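# Close the fridge door with carton and bottles stowed

## Task

Get the refrigerator door fully closed, ending with the carton and all three bottles inside it and every bottle standing upright. A glass bottle falling any real distance counts as failure, as does the door being slammed either open or closed, or the robot toppling or finishing on a tilt. The result must hold up without the robot holding anything in place at the end.

## Robot and tools

Robot: a Hello Robot Stretch 3 with a single arm. It has a two-wheel base (0.33 m long, 0.34 m wide), a lift that slides up a mast, and a telescoping arm pointing out of the robot's RIGHT side. The gripper cannot be moved forward by the arm, so the base has to drive. The base cannot slide sideways. An on-the-spot turn pivots about a point midway between the drive wheels, 0.05 m behind the front edge. With the arm pulled in and the wrist folded, the turning footprint is a circle of radius 0.28 m. An unfolded, level wrist reaches beyond that circle.

Frames: the base frame sits on the floor between the wheels, with x forward, y left and z up. hand_pose is reported in this frame, at the point where the closed fingertips meet. The odometry frame is the base frame as it was at scene start. Heading is positive to the left and runs -3.142 to 3.142. Odometry only counts wheel turns, so wheel slip shows up as travel.

Tool execute_actions takes actions, a list that runs in order. Each action is {"robot": ..., "steps": n, "until": ...}. n is 1 to 450 control steps at 30 per second. {"steps": n} on its own just waits. "robot" can hold:
- "base": exactly one of {"translate_m": d}, a straight drive of d metres (forward positive, |d| at most 1), or {"rotate_rad": d}, a turn in place of d radians (left/counter-clockwise positive, |d| at most 3.2). Both are offsets from wherever the base is when that command begins.
- "joints": absolute targets, each named separately. The ranges are:
  - lift_m 0 to 1.1 (arm height)
  - arm_m 0 to 0.52 (extension)
  - wrist_yaw_rad -1.345 to 4.42 (0 lies along the arm, positive swings toward the front, 3.0 folds over the base)
  - wrist_pitch_rad -1.57 to 0.451 (negative tips the fingers down)
  - wrist_roll_rad -2.911 to 2.911
  - gripper_m -0.089 to 0.179 (bigger is wider; the real gap is about 0.007 smaller when nearly shut and 0.025 smaller when fully open)
  - head_pan_rad -3.953 to 1.73 (-1.57 looks along the arm)
  - head_tilt_rad -1.53 to 0.419 (negative looks down)
  A joint left unnamed keeps the goal it already has.
- "contact_limits": {"arm_m": effort%, 1 to 100}. The arm's move stops once motor effort reaches this value. Lower values are gentler.
- "robot" may instead take a list of up to 8 commands run one after another, which may include {"pause_s": s} with s at most 15. It may also take {"stop": true}, which brakes everything and clears the queue.

Moves keep going across later actions and while you are thinking. A new command overrides at once and throws away the rest of the old queue. To block until everything is still, use "steps": 450, "until": {"robot": {"status": "ended"}}. You can also test fields, e.g. {"lift_m": [">", 0.3]}, or use "any" in place of "robot". If one value is invalid, the whole call is rejected and nothing runs. An empty list just returns state and images.

zoom_image: camera (head_camera, nav_camera, wrist_camera) and region [x0,y0,x1,y1] in pixels, at most 504x504. It gives a close-up of that camera's latest image.

finished_scene: scene (integer). Only call it after every motion has stopped, because the final hold ends by braking whatever is still moving.

Result lines:
- base_status and joint_status take one of: moving, done, off_target (came to rest away from the goal and may still be pushing), contact_stop (the joint went slack), time_out, stopped, not_commanded, torque_fault (a wrist servo is off for 10 s and limp).
- The bracket on the base gives distance travelled versus the goal.
- joint_goals lists the goals; measured_speeds is each joint's speed in its unit per second.
- refusals, queue and queue_left describe the queue.
- Lines starting refused:, dropped: or replaced: explain what happened to commands, counting from 0.
- on_its_own shows goals the robot changed by itself, slack or off joints, and any base tilt of 3° or more.
- base_tilt is in degrees, forward/right positive.
- motor_effort is in % with the peak in brackets; these are noisy and offset.
- lidar_m gives 12 sectors of 30° each, counter-clockwise starting straight ahead, in a plane 0.17 m up; it cannot see glass.
- wrist_depth_mm and head_depth_mm are 7x7 grids of median depths.
- Each result ends with one image per camera.

Speed: the base only reaches its full 0.30 m/s and 1.9 rad/s when stowed: lift below 0.30, arm below 0.03, wrist_yaw above 2.54. Otherwise it is limited to 0.10 m/s and 0.63 rad/s.

Gripper: to grasp, command a value smaller than the object's width. To let go, open at least 0.02 beyond the value where contact began. Neither the reading nor "done" tells you whether something is held.

Self-collision: only fold or unfold the wrist with lift 0.32–0.95, pitch -0.4 and roll near 0. Once folded, the lift may go down to 0.25. If yaw is below -0.4, keep pitch at -0.5 or lower.

Things to avoid:
- Pushing with the gripper higher than about 0.45 m against something that won't move, since it can tip the robot. A second push after a contact_stop is even riskier.
- Driving while the gripper holds, hooks or pushes something fixed.
- Snagging furniture, especially while reversing. If the robot tilts, undo the last move in small steps, pull the gripper free, and lower the lift to about 0.2.
- Opening or closing the door fast.
- Knocking bottles over or dropping them.
- Long hard wrist pushes that trigger torque faults.

Loose objects may occasionally get nudged by something else. Before finishing, make sure the door stays shut without the robot touching it.

Each tool is called after ">>>" as name([rows], argument=value, ...), one row to a line, values as JSON.

## Session

>>> execute_actions(actions=[])

Scene clock: 0.00 s.
robot.base_odometry: x=+0.000 y=+0.000 heading=+0.000 (m, m, rad; robot's odometry frame)
robot.turned_by_wheels: +0.000 (rad since the last result)
robot.turned_by_imu: +0.000 (rad since the last result)
robot.base_tilt: forward=+1.1 right=+1.0 (deg)
robot.lidar_m: 1.27 2.18 2.99 2.32 1.79 2.65 2.05 1.41 1.42 1.27 1.09 1.08
robot.head_depth_mm: 1215 1201 1195 1180 1172 1157 1148 / 1332 1317 1304 1290 1274 1258 1248 / 1471 1456 1438 1419 1404 1386 1377 / 1638 1618 1605 1584 1557 1540 1531 / 1801 1813 1802 1775 1742 1732 1711 / 1883 2114 2048 2008 2004 1961 1943 / 1886 2470 2440 2372 2343 2295 2216
robot.base_status: not_commanded
robot.joint_positions: lift_m=+0.561 arm_m=+0.003 wrist_yaw_rad=+2.837 wrist_pitch_rad=-0.629 wrist_roll_rad=-0.015 gripper_m=+0.037 head_pan_rad=+0.018 head_tilt_rad=+0.006
robot.joint_goals: lift_m=+0.561 arm_m=+0.003 wrist_yaw_rad=+2.837 wrist_pitch_rad=-0.629 wrist_roll_rad=-0.015 gripper_m=+0.037 head_pan_rad=+0.018 head_tilt_rad=+0.006
robot.joint_status: lift_m=not_commanded arm_m=not_commanded wrist_yaw_rad=not_commanded wrist_pitch_rad=not_commanded wrist_roll_rad=not_commanded gripper_m=not_commanded head_pan_rad=not_commanded head_tilt_rad=not_commanded
robot.measured_speeds: translate_m=+0.000 rotate_rad=+0.000 lift_m=+0.000 arm_m=+0.000 wrist_yaw_rad=+0.000 wrist_pitch_rad=+0.000 wrist_roll_rad=+0.000 head_pan_rad=+0.000 head_tilt_rad=+0.000
robot: refusals=0 queue=idle queue_left=0
robot.motor_effort: left_wheel=+0 right_wheel=+0 lift_m=+38 arm_m=+0 wrist_yaw_rad=+1 wrist_pitch_rad=+5 wrist_roll_rad=+0 gripper_m=+0 head_pan_rad=+0 head_tilt_rad=+3 (%)
robot.hand_pose: x=+0.0367 y=+0.0363 z=+0.5296 quat_wxyz=(+0.318, +0.693, +0.117, +0.637) (m; robot's base frame)
robot.wrist_depth_mm: - - - - - - - / - - - - - - - / - - - - - - - / 947 993 967 951 963 966 949 / 829 - 847 825 833 816 839 / 732 714 - 727 754 726 719 / 656 645 - 678 653 647 647
pictures: head_camera (sideways: a quarter turn clockwise sets it upright), nav_camera (sideways: a quarter turn counterclockwise sets it upright), wrist_camera
Images, in order (width x height): head_camera 896x504, nav_camera 672x504, wrist_camera 644x364.

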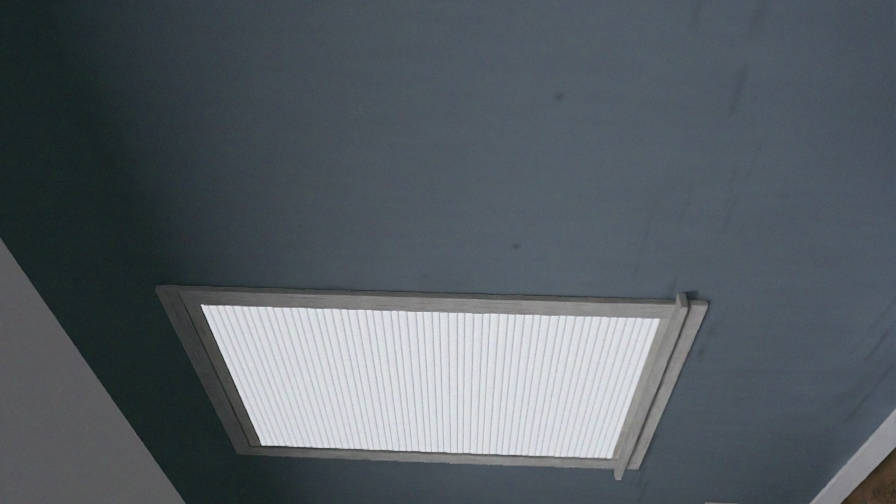

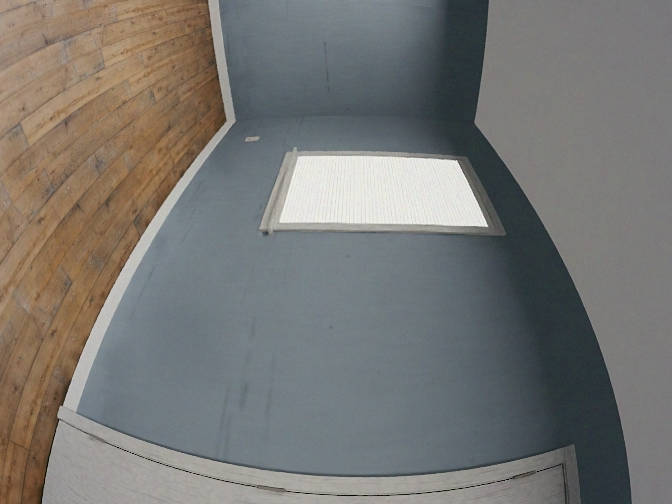

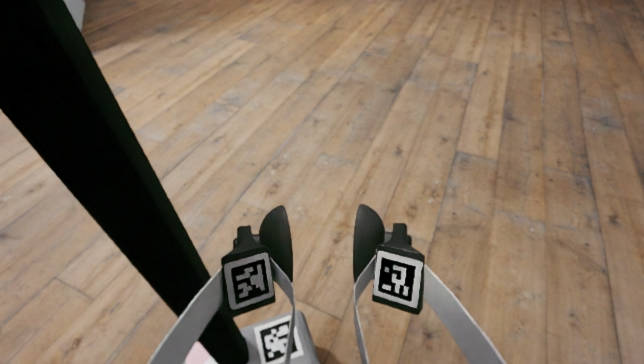

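>>> execute_actions([
  {"robot":{"joints":{"head_pan_rad":-3.7,"head_tilt_rad":-0.3}},"steps":200,"until":{"robot":{"status":"ended"}}},
])

Scene clock: 2.67 s.
robot.base_odometry: x=+0.000 y=+0.000 heading=+0.000 (m, m, rad; robot's odometry frame)
robot.turned_by_wheels: +0.000 (rad since the last result)
robot.turned_by_imu: +0.001 (rad since the last result)
robot.base_tilt: forward=+1.2 right=+1.0 (deg)
robot.lidar_m: 1.27 2.17 2.99 2.33 1.80 2.65 2.05 1.41 1.42 1.27 1.09 1.08
robot.head_depth_mm: 2268 2361 2478 2600 2665 2105 1632 / 2332 2423 2529 2629 2757 2115 1640 / 2398 2483 2595 2702 2777 2112 1631 / 2444 2546 2694 2828 2847 2107 1634 / 2484 2600 2777 2909 2923 2108 1637 / 2578 2702 2825 3003 2943 2088 1630 / 2639 2799 2905 3037 2945 2082 1622
robot.base_status: not_commanded
robot.joint_positions: lift_m=+0.561 arm_m=+0.003 wrist_yaw_rad=+2.837 wrist_pitch_rad=-0.629 wrist_roll_rad=-0.015 gripper_m=+0.037 head_pan_rad=-3.693 head_tilt_rad=-0.296
robot.joint_goals: lift_m=+0.561 arm_m=+0.003 wrist_yaw_rad=+2.837 wrist_pitch_rad=-0.629 wrist_roll_rad=-0.015 gripper_m=+0.037 head_pan_rad=-3.700 head_tilt_rad=-0.300
robot.joint_status: lift_m=not_commanded arm_m=not_commanded wrist_yaw_rad=not_commanded wrist_pitch_rad=not_commanded wrist_roll_rad=not_commanded gripper_m=not_commanded head_pan_rad=done head_tilt_rad=done
robot.measured_speeds: translate_m=+0.000 rotate_rad=+0.000 lift_m=+0.000 arm_m=+0.000 wrist_yaw_rad=+0.000 wrist_pitch_rad=+0.000 wrist_roll_rad=+0.000 head_pan_rad=+0.000 head_tilt_rad=+0.000
robot: refusals=0 queue=done queue_left=0
robot.motor_effort: left_wheel=+0(1) right_wheel=+1(0) lift_m=+39(38) arm_m=+0(0) wrist_yaw_rad=+1(1) wrist_pitch_rad=+5(5) wrist_roll_rad=+0(0) gripper_m=+0(0) head_pan_rad=-3(29) head_tilt_rad=-3(30) (%)
robot.hand_pose: x=+0.0367 y=+0.0363 z=+0.5296 quat_wxyz=(+0.318, +0.693, +0.117, +0.637) (m; robot's base frame)
robot.wrist_depth_mm: - - - - - - - / - - - - - - - / - - - - - - - / 968 994 976 965 950 960 936 / 833 - 854 851 844 832 815 / 724 723 - 721 746 721 724 / 653 653 - 663 644 650 638
pictures: head_camera (sideways: a quarter turn clockwise sets it upright), nav_camera (sideways: a quarter turn counterclockwise sets it upright), wrist_camera
camera_calibration (this result's frames):
head_camera: T_world_to_cam=[[0.219969, -0.112052, -0.96905, 1.27403], [-0.465119, -0.885242, -0.00321847, 0.00976037], [-0.857483, 0.451432, -0.246844, 0.283379], [0, 0, 0, 1]] pos_world=[-0.0327159, 0.023472, 1.30458]
nav_camera: T_world_to_cam=[[-0.294064, 0.17336, 0.939932, -1.18205], [0.514248, 0.857637, 0.00270505, 0.0467566], [-0.805652, 0.484154, -0.34135, 0.406457], [0, 0, 0, 1]] pos_world=[-0.0441803, -0.0319684, 1.24967]
wrist_camera: T_world_to_cam=[[0.95122, -0.308512, -0.00139066, -0.024378], [-0.224908, -0.690348, -0.687631, 0.427201], [0.211182, 0.654401, -0.726059, 0.519472], [0, 0, 0, 1]] pos_world=[0.00956646, -0.0525465, 0.67089]
Images, in order (width x height): head_camera 896x504, nav_camera 672x504, wrist_camera 644x364.

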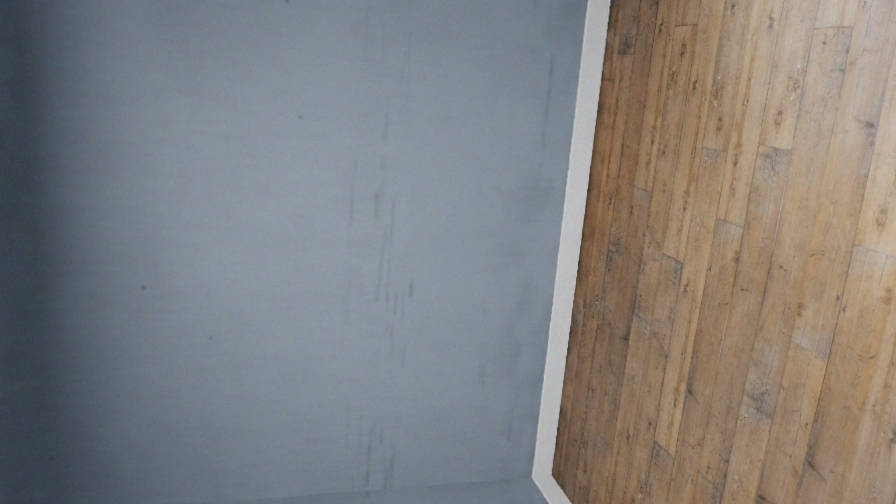

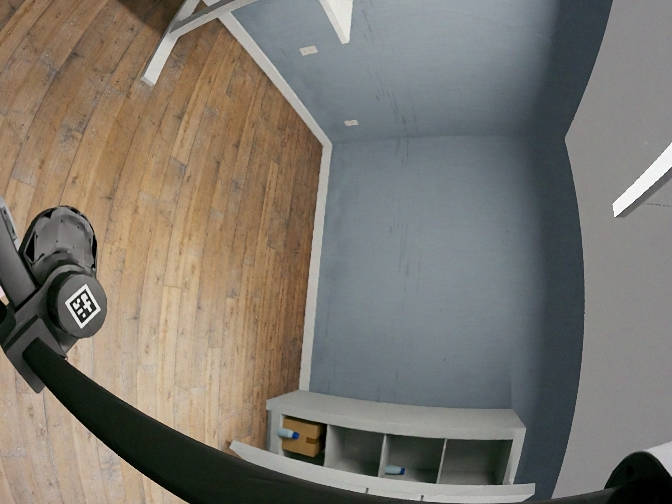

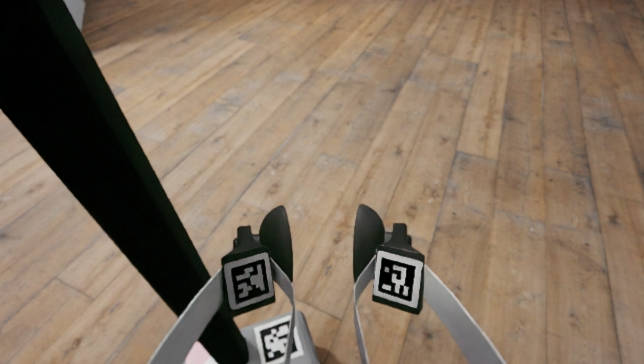

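>>> execute_actions([
  {"robot":[{"joints":{"lift_m":0.28,"wrist_pitch_rad":-0.4,"wrist_yaw_rad":3.0,"head_pan_rad":-0.6,"head_tilt_rad":-0.45}},{"base":{"rotate_rad":2.3}},{"base":{"translate_m":1.0}}],"steps":450,"until":{"robot":{"status":"ended"}}},
])

Scene clock: 13.83 s.
robot.base_odometry: x=-0.666 y=+0.746 heading=+2.300 (m, m, rad; robot's odometry frame)
robot.turned_by_wheels: +2.300 (rad since the last result)
robot.turned_by_imu: +2.342 (rad since the last result)
robot.base_tilt: forward=+1.2 right=+1.0 (deg)
robot.lidar_m: 1.66 1.69 1.92 1.82 1.86 2.10 2.07 2.15 2.81 2.93 0.96 1.04
robot.head_depth_mm: 782 839 926 2742 2167 1764 1427 / 1212 1167 1124 1076 1079 1193 1316 / 1368 1458 1547 1680 1800 1746 1423 / 1537 1648 1620 1853 1643 1645 1418 / 1523 1620 1412 1775 1458 1585 1421 / 1039 1126 1231 1379 1549 1674 1421 / 1225 1371 1550 1696 1848 1750 1426
robot.base_status: done (translate_m +1.0000 of +1.0000)
robot.joint_positions: lift_m=+0.280 arm_m=+0.003 wrist_yaw_rad=+2.997 wrist_pitch_rad=-0.419 wrist_roll_rad=-0.015 gripper_m=+0.037 head_pan_rad=-0.607 head_tilt_rad=-0.445
robot.joint_goals: lift_m=+0.280 arm_m=+0.003 wrist_yaw_rad=+3.000 wrist_pitch_rad=-0.400 wrist_roll_rad=-0.015 gripper_m=+0.037 head_pan_rad=-0.600 head_tilt_rad=-0.450
robot.joint_status: lift_m=done arm_m=not_commanded wrist_yaw_rad=done wrist_pitch_rad=done wrist_roll_rad=not_commanded gripper_m=not_commanded head_pan_rad=done head_tilt_rad=done
robot.measured_speeds: translate_m=+0.000 rotate_rad=+0.000 lift_m=+0.000 arm_m=+0.000 wrist_yaw_rad=+0.000 wrist_pitch_rad=+0.000 wrist_roll_rad=+0.000 head_pan_rad=+0.000 head_tilt_rad=+0.000
robot: refusals=0 queue=done queue_left=0
robot.motor_effort: left_wheel=-4(14) right_wheel=+2(8) lift_m=+25(38) arm_m=-1(0) wrist_yaw_rad=+3(2) wrist_pitch_rad=+7(8) wrist_roll_rad=+0(0) gripper_m=+0(0) head_pan_rad=+3(28) head_tilt_rad=-3(23) (%)
robot.hand_pose: x=+0.0110 y=+0.0741 z=+0.2928 quat_wxyz=(+0.196, +0.695, +0.099, +0.685) (m; robot's base frame)
robot.wrist_depth_mm: - - - - - - - / - - - - - - - / - - - - 981 973 958 / 762 738 764 760 748 736 726 / 609 611 - 605 612 595 596 / 510 514 - 521 518 505 499 / 450 - - - 432 428 429
pictures: head_camera (sideways: a quarter turn clockwise sets it upright), nav_camera (sideways: a quarter turn counterclockwise sets it upright), wrist_camera
camera_calibration (this result's frames):
head_camera: T_world_to_cam=[[-0.329261, 0.204578, -0.921811, 1.2157], [0.513914, 0.857814, 0.00681023, -0.00926766], [0.792136, -0.47149, -0.387581, 0.456478], [0, 0, 0, 1]] pos_world=[0.0434527, -0.0255306, 1.29763]
nav_camera: T_world_to_cam=[[0.395412, -0.266851, 0.878885, -1.1066], [-0.560981, -0.827828, 0.00103732, 0.055487], [0.727289, -0.493448, -0.477032, 0.57367], [0, 0, 0, 1]] pos_world=[0.0514683, 0.0337111, 1.24618]
wrist_camera: T_world_to_cam=[[0.988433, -0.151627, -0.00316565, -0.0000515926], [-0.0884782, -0.559571, -0.824046, 0.313519], [0.123176, 0.814794, -0.566514, 0.270569], [0, 0, 0, 1]] pos_world=[-0.0055371, -0.0450298, 0.411634]
Images, in order (width x height): head_camera 896x504, nav_camera 672x504, wrist_camera 644x364.

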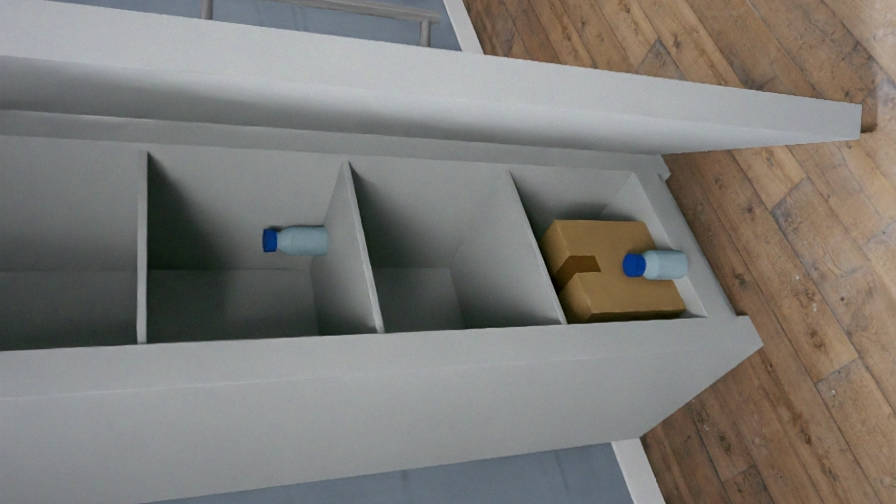

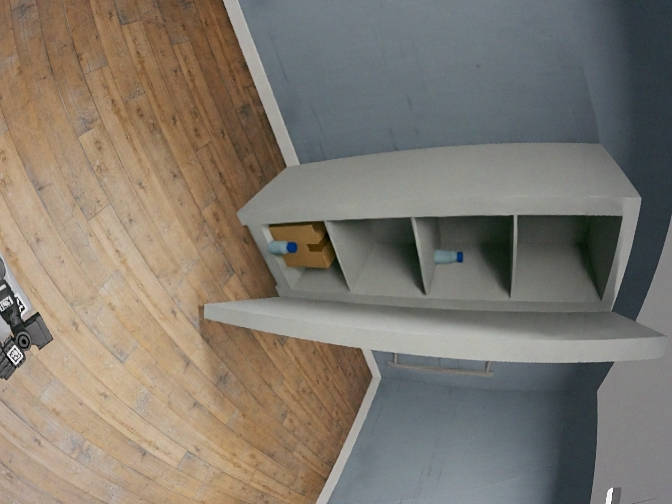

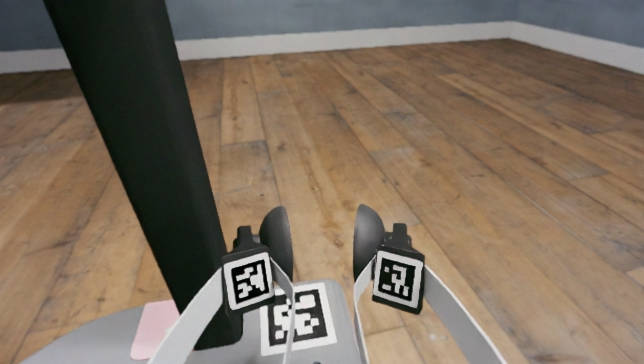

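>>> execute_actions([
  {"robot":[{"base":{"rotate_rad":-0.51}},{"base":{"translate_m":0.6}},{"base":{"rotate_rad":1.57}},{"joints":{"lift_m":0.4,"head_pan_rad":-1.57,"head_tilt_rad":-0.8}},{"joints":{"wrist_yaw_rad":0,"gripper_m":0.15}},{"joints":{"wrist_pitch_rad":0,"lift_m":0.2}}],"steps":450,"until":{"robot":{"status":"ended"}}},
])

Scene clock: 28.70 s.
robot.base_odometry: x=-0.797 y=+1.331 heading=-2.923 (m, m, rad; robot's odometry frame)
robot.turned_by_wheels: +1.060 (rad since the last result)
robot.turned_by_imu: +1.082 (rad since the last result)
robot.base_tilt: forward=+1.1 right=+1.0 (deg)
robot.lidar_m: 1.56 2.15 1.91 2.71 2.61 2.67 2.75 0.45 0.42 0.63 0.71 1.18
robot.head_depth_mm: 875 920 1047 1176 1277 1147 1039 / 950 943 1203 1202 1406 1337 1171 / 1077 908 1326 1165 1232 1330 1173 / 1032 910 1304 1107 1142 1291 1170 / 554 615 701 831 1040 1289 1176 / 543 645 821 1133 1509 1347 1174 / 700 917 1204 1417 1537 1348 1183
robot.base_status: done (rotate_rad +1.5699 of +1.5700)
robot.joint_positions: lift_m=+0.200 arm_m=+0.003 wrist_yaw_rad=+0.003 wrist_pitch_rad=-0.022 wrist_roll_rad=-0.015 gripper_m=+0.150 head_pan_rad=-1.563 head_tilt_rad=-0.790
robot.joint_goals: lift_m=+0.200 arm_m=+0.003 wrist_yaw_rad=+0.000 wrist_pitch_rad=+0.000 wrist_roll_rad=-0.015 gripper_m=+0.150 head_pan_rad=-1.570 head_tilt_rad=-0.800
robot.joint_status: lift_m=done arm_m=not_commanded wrist_yaw_rad=done wrist_pitch_rad=done wrist_roll_rad=not_commanded gripper_m=done head_pan_rad=done head_tilt_rad=done
robot.measured_speeds: translate_m=+0.000 rotate_rad=+0.000 lift_m=+0.000 arm_m=+0.000 wrist_yaw_rad=+0.000 wrist_pitch_rad=+0.000 wrist_roll_rad=+0.000 head_pan_rad=+0.000 head_tilt_rad=+0.000
robot: refusals=0 queue=done queue_left=0
robot.motor_effort: left_wheel=-3(16) right_wheel=+2(7) lift_m=+25(53) arm_m=-1(1) wrist_yaw_rad=-2(5) wrist_pitch_rad=+9(9) wrist_roll_rad=+0(0) gripper_m=+0(82) head_pan_rad=-3(28) head_tilt_rad=-7(40) (%)
robot.hand_pose: x=-0.0206 y=-0.4035 z=+0.3093 quat_wxyz=(+0.713, +0.009, -0.701, -0.007) (m; robot's base frame)
robot.wrist_depth_mm: 730 488 387 558 682 548 327 / 753 567 393 914 709 544 333 / 751 689 406 539 700 543 330 / 776 818 412 530 706 542 330 / 787 827 426 526 691 488 330 / 775 - 436 528 668 - 310 / 586 558 452 546 563 535 350
pictures: head_camera (sideways: a quarter turn clockwise sets it upright), nav_camera (sideways: a quarter turn counterclockwise sets it upright), wrist_camera
camera_calibration (this result's frames):
head_camera: T_world_to_cam=[[-0.0251081, 0.675595, -0.736845, 0.972665], [0.997209, 0.0687662, 0.0290699, -0.0411873], [0.0703096, -0.734059, -0.675436, 0.835397], [0, 0, 0, 1]] pos_world=[0.00675777, -0.0410644, 1.28216]
nav_camera: T_world_to_cam=[[0.0122394, -0.745771, 0.66609, -0.826881], [-0.999816, -0.0189513, -0.00284661, 0.06322], [0.0147462, -0.665933, -0.745866, 0.927732], [0, 0, 0, 1]] pos_world=[0.0596485, 0.00234102, 1.24292]
wrist_camera: T_world_to_cam=[[-0.999978, 0.00273787, -0.00598209, -0.0190581], [0.00641493, 0.204068, -0.978936, 0.415023], [-0.00145944, -0.978953, -0.204081, -0.165447], [0, 0, 0, 1]] pos_world=[-0.0219615, -0.246605, 0.372402]
Images, in order (width x height): head_camera 896x504, nav_camera 672x504, wrist_camera 644x364.

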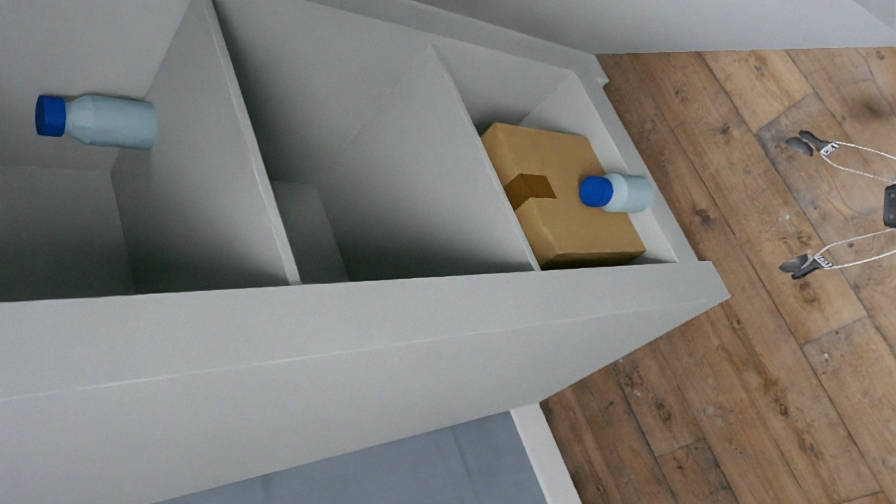

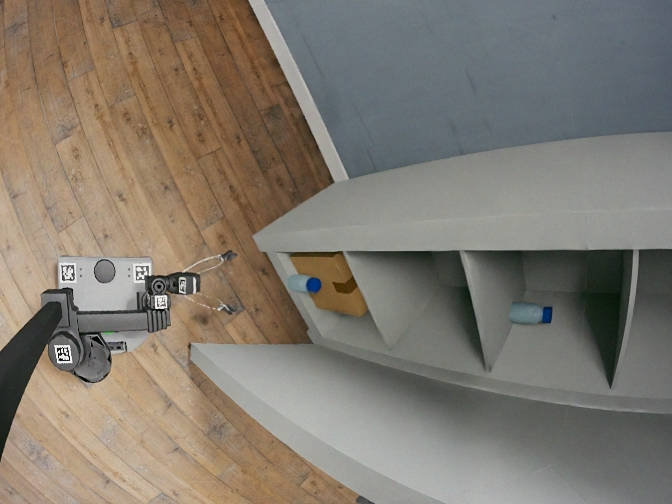

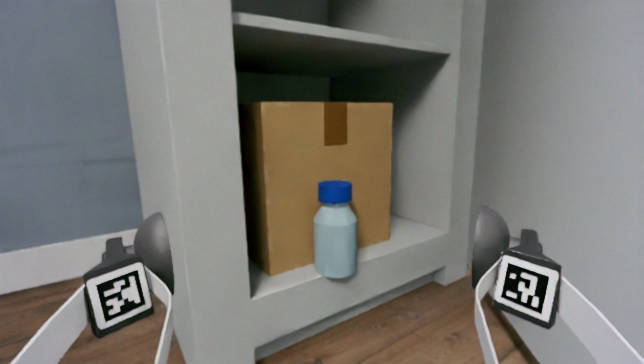

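>>> execute_actions([
  {"robot":[{"base":{"translate_m":-0.02},"joints":{"lift_m":0.09,"arm_m":0.25,"gripper_m":0.13}}],"steps":450,"until":{"robot":{"status":"ended"}}},
])

Scene clock: 31.73 s.
robot.base_odometry: x=-0.777 y=+1.336 heading=-2.923 (m, m, rad; robot's odometry frame)
robot.turned_by_wheels: +0.000 (rad since the last result)
robot.turned_by_imu: +0.001 (rad since the last result)
robot.base_tilt: forward=+1.3 right=+1.0 (deg)
robot.lidar_m: 1.57 2.17 1.92 2.71 2.60 2.66 2.73 0.45 0.41 0.64 0.66 1.19
robot.head_depth_mm: 855 910 1033 1146 1170 1048 951 / 934 943 1174 1213 1443 1331 1165 / 1062 905 1325 1166 1238 1337 1131 / 1041 909 1316 1134 1165 1289 1176 / 586 646 724 833 1006 1281 1178 / 534 611 752 1039 1505 1348 1176 / 640 835 1181 1413 1541 1356 1178
robot.base_status: done (translate_m -0.0200 of -0.0200)
robot.joint_positions: lift_m=+0.090 arm_m=+0.250 wrist_yaw_rad=+0.002 wrist_pitch_rad=-0.022 wrist_roll_rad=-0.015 gripper_m=+0.130 head_pan_rad=-1.563 head_tilt_rad=-0.790
robot.joint_goals: lift_m=+0.090 arm_m=+0.250 wrist_yaw_rad=+0.000 wrist_pitch_rad=+0.000 wrist_roll_rad=-0.015 gripper_m=+0.130 head_pan_rad=-1.570 head_tilt_rad=-0.800
robot.joint_status: lift_m=done arm_m=done wrist_yaw_rad=done wrist_pitch_rad=done wrist_roll_rad=not_commanded gripper_m=done head_pan_rad=done head_tilt_rad=done
robot.measured_speeds: translate_m=+0.000 rotate_rad=+0.000 lift_m=+0.000 arm_m=+0.000 wrist_yaw_rad=+0.000 wrist_pitch_rad=+0.000 wrist_roll_rad=+0.000 head_pan_rad=+0.000 head_tilt_rad=+0.000
robot: refusals=0 queue=done queue_left=0
robot.motor_effort: left_wheel=-3(11) right_wheel=+2(3) lift_m=+24(27) arm_m=+5(5) wrist_yaw_rad=-2(2) wrist_pitch_rad=+8(9) wrist_roll_rad=-1(0) gripper_m=+0(76) head_pan_rad=-2(3) head_tilt_rad=-7(7) (%)
robot.hand_pose: x=-0.0209 y=-0.6504 z=+0.1995 quat_wxyz=(+0.713, +0.009, -0.701, -0.007) (m; robot's base frame)
robot.wrist_depth_mm: 172 321 237 277 338 417 349 / 155 374 243 284 352 423 350 / 157 453 249 238 366 445 347 / 161 418 254 237 381 452 350 / 164 404 261 240 363 450 347 / 167 - 258 251 329 - 344 / - 202 230 274 376 391 352
pictures: head_camera (sideways: a quarter turn clockwise sets it upright), nav_camera (sideways: a quarter turn counterclockwise sets it upright), wrist_camera
camera_calibration (this result's frames):
head_camera: T_world_to_cam=[[-0.0250134, 0.675626, -0.73682, 0.972632], [0.997219, 0.068625, 0.0290722, -0.0411903], [0.0702062, -0.734044, -0.675463, 0.835433], [0, 0, 0, 1]] pos_world=[0.00675199, -0.0410638, 1.28216]
nav_camera: T_world_to_cam=[[0.0121348, -0.745797, 0.666063, -0.826845], [-0.999819, -0.0188106, -0.00284701, 0.0632205], [0.0146523, -0.665907, -0.74589, 0.927764], [0, 0, 0, 1]] pos_world=[0.0596488, 0.00233566, 1.24292]
wrist_camera: T_world_to_cam=[[-0.999975, 0.00377892, -0.00598632, -0.0186283], [0.0066297, 0.203343, -0.979085, 0.357477], [-0.00248261, -0.9791, -0.203363, -0.429822], [0, 0, 0, 1]] pos_world=[-0.0220648, -0.493459, 0.262479]
Images, in order (width x height): head_camera 896x504, nav_camera 672x504, wrist_camera 644x364.

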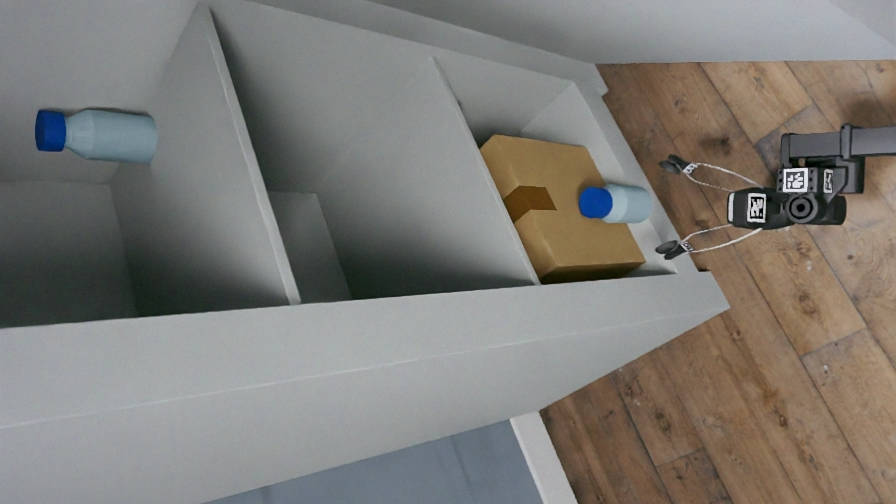

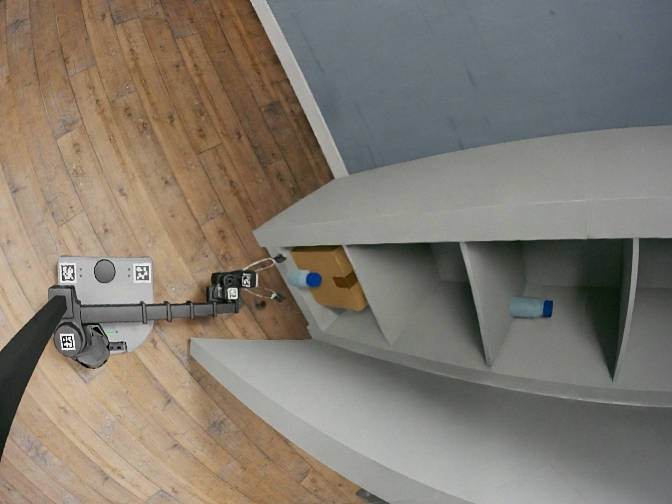

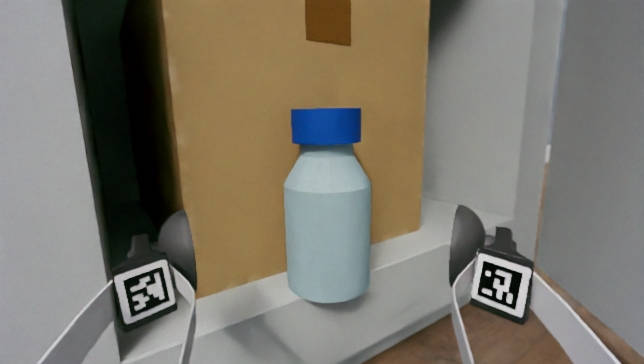

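>>> execute_actions([
  {"robot":[{"joints":{"lift_m":0.065,"gripper_m":0.11}},{"joints":{"arm_m":0.345}},{"joints":{"gripper_m":0.03}},{"joints":{"lift_m":0.085}},{"joints":{"arm_m":0.2}},{"joints":{"lift_m":0.5}}],"steps":450,"until":{"robot":{"status":"ended"}}},
])

Scene clock: 43.17 s.
robot.base_odometry: x=-0.777 y=+1.336 heading=-2.923 (m, m, rad; robot's odometry frame)
robot.turned_by_wheels: +0.000 (rad since the last result)
robot.turned_by_imu: +0.003 (rad since the last result)
robot.base_tilt: forward=+1.3 right=+1.0 (deg)
robot.lidar_m: 1.57 2.16 1.92 2.71 2.60 2.66 2.73 0.44 0.41 0.64 0.66 1.19
robot.head_depth_mm: 856 906 1036 1152 1169 1040 923 / 940 942 1172 1220 1422 - 1162 / 1067 904 1316 1164 1227 - 1167 / 1045 910 1320 1138 1190 1297 1175 / 587 646 722 832 1005 1291 1175 / 535 610 751 1038 1500 1342 1178 / 640 838 1181 1418 1542 1354 1181
robot.base_status: done (translate_m -0.0200 of -0.0200)
robot.joint_positions: lift_m=+0.499 arm_m=+0.200 wrist_yaw_rad=-0.002 wrist_pitch_rad=-0.070 wrist_roll_rad=-0.014 gripper_m=+0.031 head_pan_rad=-1.563 head_tilt_rad=-0.790
robot.joint_goals: lift_m=+0.500 arm_m=+0.200 wrist_yaw_rad=+0.000 wrist_pitch_rad=+0.000 wrist_roll_rad=-0.014 gripper_m=+0.030 head_pan_rad=-1.570 head_tilt_rad=-0.800
robot.joint_status: lift_m=done arm_m=done wrist_yaw_rad=done wrist_pitch_rad=done wrist_roll_rad=not_commanded gripper_m=done head_pan_rad=done head_tilt_rad=done
robot.measured_speeds: translate_m=+0.000 rotate_rad=+0.000 lift_m=+0.000 arm_m=+0.000 wrist_yaw_rad=+0.000 wrist_pitch_rad=+0.000 wrist_roll_rad=+0.000 head_pan_rad=+0.000 head_tilt_rad=+0.000
robot: refusals=0 queue=done queue_left=0
robot.motor_effort: left_wheel=-5(12) right_wheel=+2(11) lift_m=+55(58) arm_m=-4(20) wrist_yaw_rad=+2(11) wrist_pitch_rad=+26(29) wrist_roll_rad=-1(0) gripper_m=-13(87) head_pan_rad=-3(2) head_tilt_rad=-7(7) (%)
robot.hand_pose: x=-0.0220 y=-0.5992 z=+0.5963 quat_wxyz=(+0.712, +0.024, -0.701, -0.026) (m; robot's base frame)
robot.wrist_depth_mm: 181 569 647 700 547 452 337 / 186 581 656 133 550 460 337 / 190 592 691 142 589 477 334 / 195 219 616 134 542 503 334 / 199 223 405 137 471 510 334 / 203 228 152 141 151 496 331 / 210 230 426 145 597 493 333
pictures: head_camera (sideways: a quarter turn clockwise sets it upright), nav_camera (sideways: a quarter turn counterclockwise sets it upright), wrist_camera
camera_calibration (this result's frames):
head_camera: T_world_to_cam=[[-0.0250143, 0.675766, -0.736692, 0.972464], [0.997219, 0.0686192, 0.0290838, -0.0412054], [0.070205, -0.733915, -0.675603, 0.835615], [0, 0, 0, 1]] pos_world=[0.00675195, -0.04106, 1.28215]
nav_camera: T_world_to_cam=[[0.0121356, -0.745924, 0.66592, -0.82666], [-0.999819, -0.0188098, -0.00284911, 0.0632233], [0.0146511, -0.665765, -0.746017, 0.927929], [0, 0, 0, 1]] pos_world=[0.0596487, 0.00234688, 1.24292]
wrist_camera: T_world_to_cam=[[-0.999943, 0.00845486, -0.0065359, -0.0144212], [0.00844303, 0.250106, -0.968182, 0.75713], [-0.00655118, -0.968182, -0.250163, -0.264649], [0, 0, 0, 1]] pos_world=[-0.0225466, -0.445469, 0.66674]
Images, in order (width x height): head_camera 896x504, nav_camera 672x504, wrist_camera 644x364.

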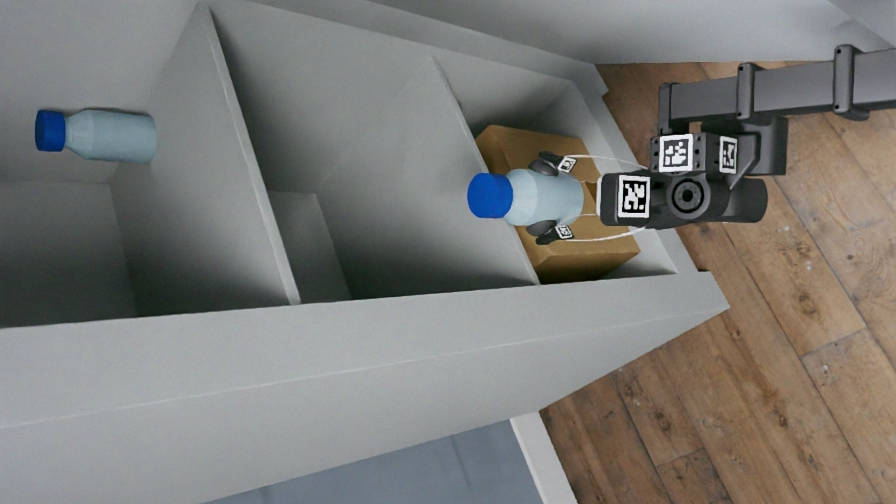

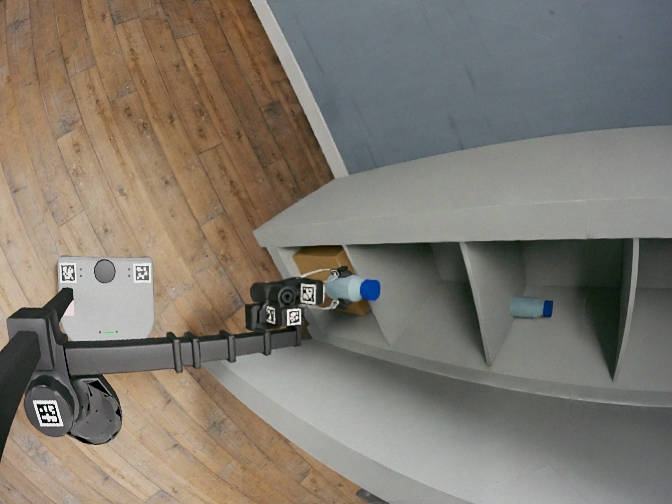

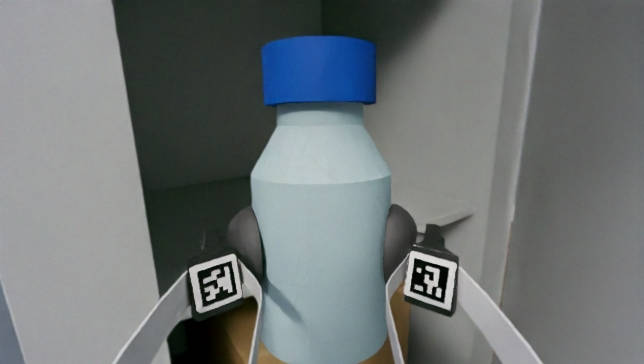

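>>> execute_actions([
  {"robot":[{"joints":{"arm_m":0.48}},{"joints":{"lift_m":0.455}}],"steps":450,"until":{"robot":{"status":"ended"}}},
])

Scene clock: 50.77 s.
robot.base_odometry: x=-0.777 y=+1.336 heading=-2.923 (m, m, rad; robot's odometry frame)
robot.turned_by_wheels: +0.000 (rad since the last result)
robot.turned_by_imu: +0.002 (rad since the last result)
robot.base_tilt: forward=+1.3 right=+1.0 (deg)
robot.lidar_m: 1.57 2.17 1.92 2.71 2.60 2.65 2.73 0.45 0.41 0.64 0.66 1.19
robot.head_depth_mm: 853 906 1031 1158 1170 1047 934 / 939 942 1175 1199 1431 1363 1169 / 1064 904 1315 1134 1336 1338 1173 / 1043 909 1323 1138 1185 1286 1172 / 945 646 723 831 1008 1294 1171 / 534 610 751 1031 1502 1341 1175 / 640 835 1183 1412 1531 1348 1184
robot.base_status: done (translate_m -0.0200 of -0.0200)
robot.joint_positions: lift_m=+0.455 arm_m=+0.480 wrist_yaw_rad=-0.002 wrist_pitch_rad=-0.060 wrist_roll_rad=-0.014 gripper_m=+0.031 head_pan_rad=-1.563 head_tilt_rad=-0.790
robot.joint_goals: lift_m=+0.455 arm_m=+0.480 wrist_yaw_rad=+0.000 wrist_pitch_rad=+0.000 wrist_roll_rad=-0.014 gripper_m=+0.030 head_pan_rad=-1.570 head_tilt_rad=-0.800
robot.joint_status: lift_m=done arm_m=done wrist_yaw_rad=done wrist_pitch_rad=done wrist_roll_rad=not_commanded gripper_m=done head_pan_rad=done head_tilt_rad=done
robot.measured_speeds: translate_m=+0.000 rotate_rad=+0.000 lift_m=+0.000 arm_m=+0.000 wrist_yaw_rad=+0.000 wrist_pitch_rad=+0.000 wrist_roll_rad=+0.000 head_pan_rad=+0.000 head_tilt_rad=+0.000
robot: refusals=0 queue=done queue_left=0
robot.motor_effort: left_wheel=-5(5) right_wheel=+2(2) lift_m=+29(55) arm_m=+4(6) wrist_yaw_rad=+2(2) wrist_pitch_rad=+23(26) wrist_roll_rad=+0(0) gripper_m=-13(12) head_pan_rad=-2(3) head_tilt_rad=-6(6) (%)
robot.hand_pose: x=-0.0220 y=-0.8791 z=+0.5547 quat_wxyz=(+0.712, +0.021, -0.701, -0.022) (m; robot's base frame)
robot.wrist_depth_mm: 328 370 420 460 372 292 239 / 339 376 427 132 370 299 242 / 343 385 445 141 393 307 249 / 350 396 437 134 380 314 256 / 320 317 303 137 290 296 256 / 227 225 153 141 151 216 215 / 175 174 170 146 167 169 169
pictures: head_camera (sideways: a quarter turn clockwise sets it upright), nav_camera (sideways: a quarter turn counterclockwise sets it upright), wrist_camera
camera_calibration (this result's frames):
head_camera: T_world_to_cam=[[-0.0249921, 0.675787, -0.736673, 0.972439], [0.997221, 0.0685854, 0.0290855, -0.0412076], [0.0701806, -0.733899, -0.675624, 0.835642], [0, 0, 0, 1]] pos_world=[0.00675059, -0.0410595, 1.28215]
nav_camera: T_world_to_cam=[[0.0121111, -0.745943, 0.6659, -0.826632], [-0.99982, -0.0187766, -0.00284942, 0.0632237], [0.0146289, -0.665745, -0.746036, 0.927953], [0, 0, 0, 1]] pos_world=[0.0596488, 0.00234675, 1.24292]
wrist_camera: T_world_to_cam=[[-0.999944, 0.00825398, -0.00659877, -0.0124349], [0.00838906, 0.240297, -0.970663, 0.779632], [-0.00642617, -0.970664, -0.240353, -0.553655], [0, 0, 0, 1]] pos_world=[-0.0225325, -0.724654, 0.623606]
Images, in order (width x height): head_camera 896x504, nav_camera 672x504, wrist_camera 644x364.

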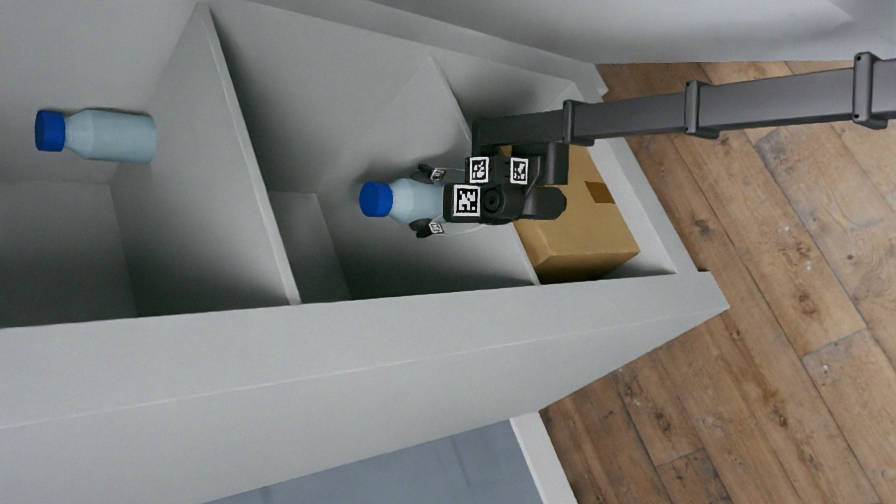

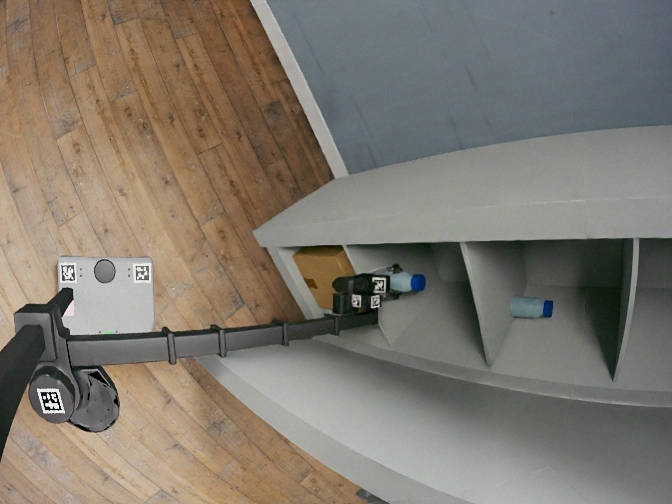

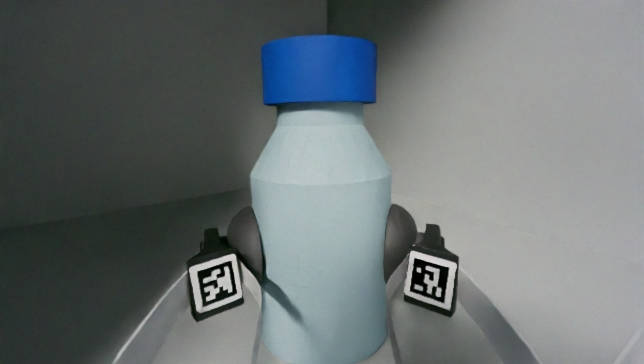

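>>> execute_actions([
  {"robot":[{"joints":{"lift_m":0.448}},{"joints":{"gripper_m":0.12}},{"joints":{"arm_m":0.0}},{"joints":{"wrist_yaw_rad":1.6,"gripper_m":0,"lift_m":0.34}},{"base":{"translate_m":-0.55}},{"joints":{"wrist_yaw_rad":0.7,"arm_m":0.2,"lift_m":0.25,"head_pan_rad":-1.2}}],"steps":450,"until":{"robot":{"status":"ended"}}},
  {"steps":300,"until":{"robot":{"status":"ended"}}},
])

>>> execute_actions([
  {"robot":{"base":{"translate_m":0.47}},"steps":450,"until":{"robot":{"status":"ended"}}},
])

Scene clock: 68.63 s.
robot.base_odometry: x=-0.240 y=+1.455 heading=-2.923 (m, m, rad; robot's odometry frame)
robot.turned_by_wheels: +0.000 (rad since the last result)
robot.turned_by_imu: +0.000 (rad since the last result)
robot.base_tilt: forward=+1.2 right=+1.0 (deg)
robot.lidar_m: 1.97 2.62 2.24 2.38 2.30 2.35 2.24 2.13 2.18 0.72 0.39 0.93
robot.head_depth_mm: 1351 1558 1800 1849 1554 1339 1213 / 645 770 954 1763 1524 1352 1152 / 524 605 710 863 1095 1314 1173 / 441 496 556 659 784 978 1137 / 356 403 455 522 615 765 1112 / 334 366 408 480 622 1321 1180 / 309 358 435 1114 1494 1344 1180
robot.base_status: done (translate_m -0.5500 of -0.5500)
robot.joint_positions: lift_m=+0.250 arm_m=+0.200 wrist_yaw_rad=+0.702 wrist_pitch_rad=-0.021 wrist_roll_rad=-0.014 gripper_m=+0.000 head_pan_rad=-1.207 head_tilt_rad=-0.790
robot.joint_goals: lift_m=+0.250 arm_m=+0.200 wrist_yaw_rad=+0.700 wrist_pitch_rad=+0.000 wrist_roll_rad=-0.014 gripper_m=+0.000 head_pan_rad=-1.200 head_tilt_rad=-0.800
robot.joint_status: lift_m=done arm_m=done wrist_yaw_rad=done wrist_pitch_rad=done wrist_roll_rad=not_commanded gripper_m=done head_pan_rad=done head_tilt_rad=done
robot.measured_speeds: translate_m=+0.000 rotate_rad=+0.000 lift_m=+0.000 arm_m=+0.000 wrist_yaw_rad=+0.000 wrist_pitch_rad=+0.000 wrist_roll_rad=+0.000 head_pan_rad=+0.000 head_tilt_rad=+0.000
robot: refusals=0 queue=done queue_left=0
robot.motor_effort: left_wheel=-3(11) right_wheel=+2(3) lift_m=+25(28) arm_m=+4(6) wrist_yaw_rad=-2(4) wrist_pitch_rad=+8(23) wrist_roll_rad=-1(0) gripper_m=-2(81) head_pan_rad=+3(21) head_tilt_rad=-7(6) (%)
robot.hand_pose: x=+0.1437 y=-0.5399 z=+0.3596 quat_wxyz=(+0.672, +0.249, -0.656, +0.238) (m; robot's base frame)
robot.wrist_depth_mm: 134 151 182 228 305 - 968 / 137 154 185 233 316 - 981 / 137 157 189 240 328 - - / 139 159 194 249 342 - - / 142 163 197 255 365 - - / 144 166 195 - 417 816 810 / 147 169 218 269 368 639 631
pictures: head_camera (sideways: a quarter turn clockwise sets it upright), nav_camera (sideways: a quarter turn counterclockwise sets it upright), wrist_camera
camera_calibration (this result's frames):
head_camera: T_world_to_cam=[[-0.2589, 0.624732, -0.736669, 0.973861], [0.910828, 0.411761, 0.0290858, -0.0406811], [0.321502, -0.663448, -0.675628, 0.834114], [0, 0, 0, 1]] pos_world=[0.0210166, -0.0382595, 1.28215]
nav_camera: T_world_to_cam=[[0.271271, -0.694979, 0.665895, -0.828208], [-0.930619, -0.365979, -0.00284948, 0.0628016], [0.245684, -0.618922, -0.74604, 0.926549], [0, 0, 0, 1]] pos_world=[0.055475, 0.0208586, 1.24292]
wrist_camera: T_world_to_cam=[[-0.767284, -0.641271, -0.00683101, -0.234912], [-0.125112, 0.160128, -0.979135, 0.486267], [0.628985, -0.75042, -0.203094, -0.256102], [0, 0, 0, 1]] pos_world=[0.0416777, -0.420691, 0.422504]
Images, in order (width x height): head_camera 896x504, nav_camera 672x504, wrist_camera 644x364.

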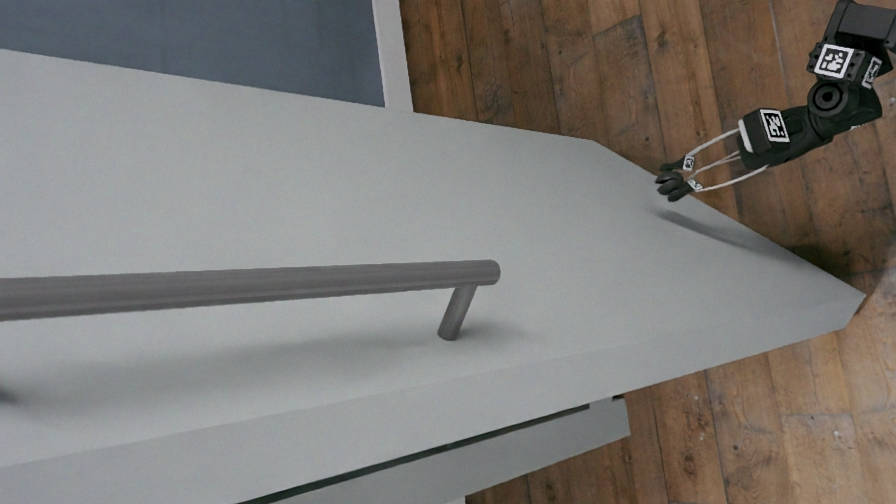

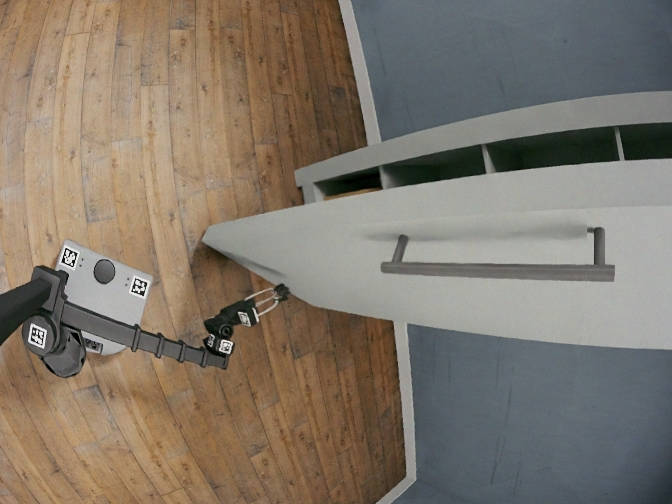

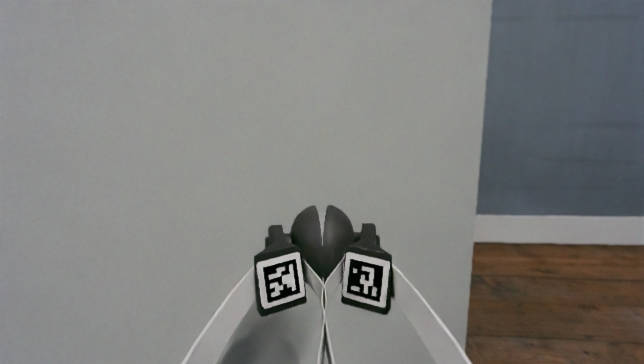

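Scene clock: 74.57 s.
robot.base_odometry: x=-0.699 y=+1.353 heading=-2.923 (m, m, rad; robot's odometry frame)
robot.turned_by_wheels: +0.000 (rad since the last result)
robot.turned_by_imu: +0.004 (rad since the last result)
robot.base_tilt: forward=+1.2 right=+1.0 (deg)
robot.lidar_m: 1.63 2.23 1.96 2.67 2.56 2.61 2.65 2.51 0.87 0.61 0.60 1.24
robot.head_depth_mm: 517 588 681 809 998 1255 1209 / 487 557 658 789 962 1215 1141 / 504 568 640 766 933 1203 1172 / 684 787 930 1133 1443 1315 1174 / 1049 1184 1355 1584 1566 1343 1180 / 1029 1159 1328 1538 1574 1349 1174 / 1010 1140 1305 1500 1561 1350 1175
robot.base_status: done (translate_m +0.4700 of +0.4700)
robot.joint_positions: lift_m=+0.250 arm_m=+0.200 wrist_yaw_rad=+0.697 wrist_pitch_rad=-0.023 wrist_roll_rad=-0.014 gripper_m=+0.000 head_pan_rad=-1.207 head_tilt_rad=-0.790
robot.joint_goals: lift_m=+0.250 arm_m=+0.200 wrist_yaw_rad=+0.700 wrist_pitch_rad=+0.000 wrist_roll_rad=-0.014 gripper_m=+0.000 head_pan_rad=-1.200 head_tilt_rad=-0.800
robot.joint_status: lift_m=done arm_m=done wrist_yaw_rad=done wrist_pitch_rad=done wrist_roll_rad=not_commanded gripper_m=done head_pan_rad=done head_tilt_rad=done
robot.measured_speeds: translate_m=+0.000 rotate_rad=+0.000 lift_m=+0.000 arm_m=+0.000 wrist_yaw_rad=+0.000 wrist_pitch_rad=+0.000 wrist_roll_rad=+0.000 head_pan_rad=+0.000 head_tilt_rad=+0.000
robot: refusals=0 queue=done queue_left=0
robot.motor_effort: left_wheel=-3(18) right_wheel=+2(21) lift_m=+24(25) arm_m=+4(5) wrist_yaw_rad=+3(25) wrist_pitch_rad=+9(10) wrist_roll_rad=+0(0) gripper_m=-3(4) head_pan_rad=+3(2) head_tilt_rad=-6(6) (%)
robot.hand_pose: x=+0.1427 y=-0.5408 z=+0.3591 quat_wxyz=(+0.672, +0.248, -0.657, +0.235) (m; robot's base frame)
robot.wrist_depth_mm: 886 831 810 191 186 181 177 / 892 875 865 197 191 188 183 / 916 905 883 202 198 193 188 / 961 931 901 210 205 198 193 / 1000 956 928 216 210 205 199 / 866 869 853 - 217 213 207 / 662 654 644 233 228 220 213
pictures: head_camera (sideways: a quarter turn clockwise sets it upright), nav_camera (sideways: a quarter turn counterclockwise sets it upright), wrist_camera
camera_calibration (this result's frames):
head_camera: T_world_to_cam=[[-0.259057, 0.624881, -0.736487, 0.973625], [0.910774, 0.411879, 0.0291022, -0.040702], [0.321529, -0.663234, -0.675825, 0.834371], [0, 0, 0, 1]] pos_world=[0.02102, -0.0382525, 1.28214]
nav_camera: T_world_to_cam=[[0.271431, -0.695109, 0.665695, -0.827947], [-0.930569, -0.366107, -0.00285244, 0.0628052], [0.245698, -0.6187, -0.746219, 0.926782], [0, 0, 0, 1]] pos_world=[0.0554665, 0.0208803, 1.24292]
wrist_camera: T_world_to_cam=[[-0.770501, -0.637402, -0.00681889, -0.233677], [-0.125516, 0.162196, -0.978743, 0.486825], [0.624959, -0.753267, -0.204977, -0.256466], [0, 0, 0, 1]] pos_world=[0.0413366, -0.421095, 0.422314]
Images, in order (width x height): head_camera 896x504, nav_camera 672x504, wrist_camera 644x364.

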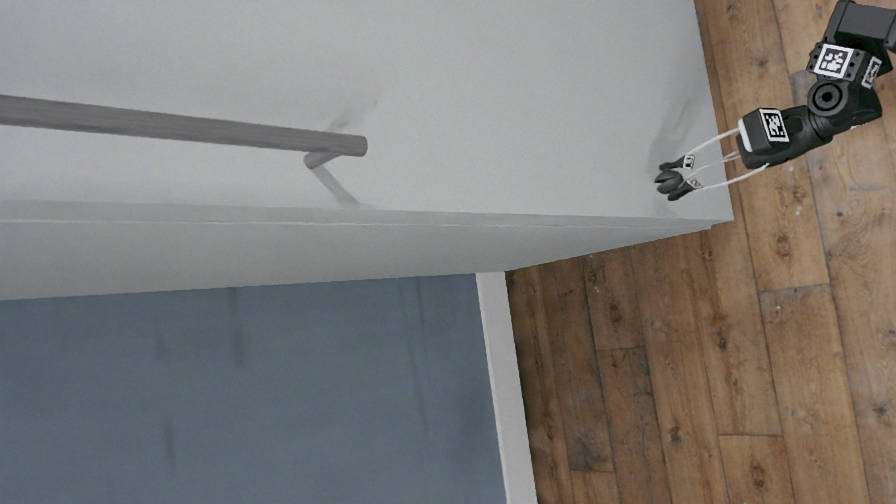

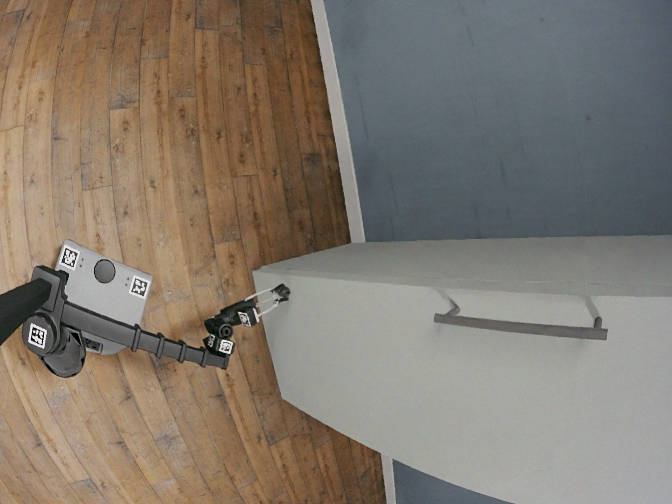

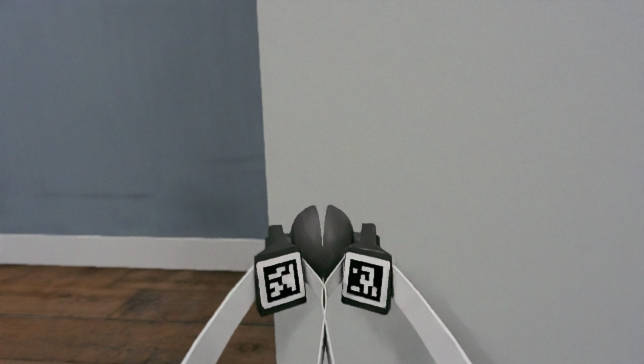

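Appears latched shut.

>>> finished_scene(scene=1)

The scene is finished: the task was done.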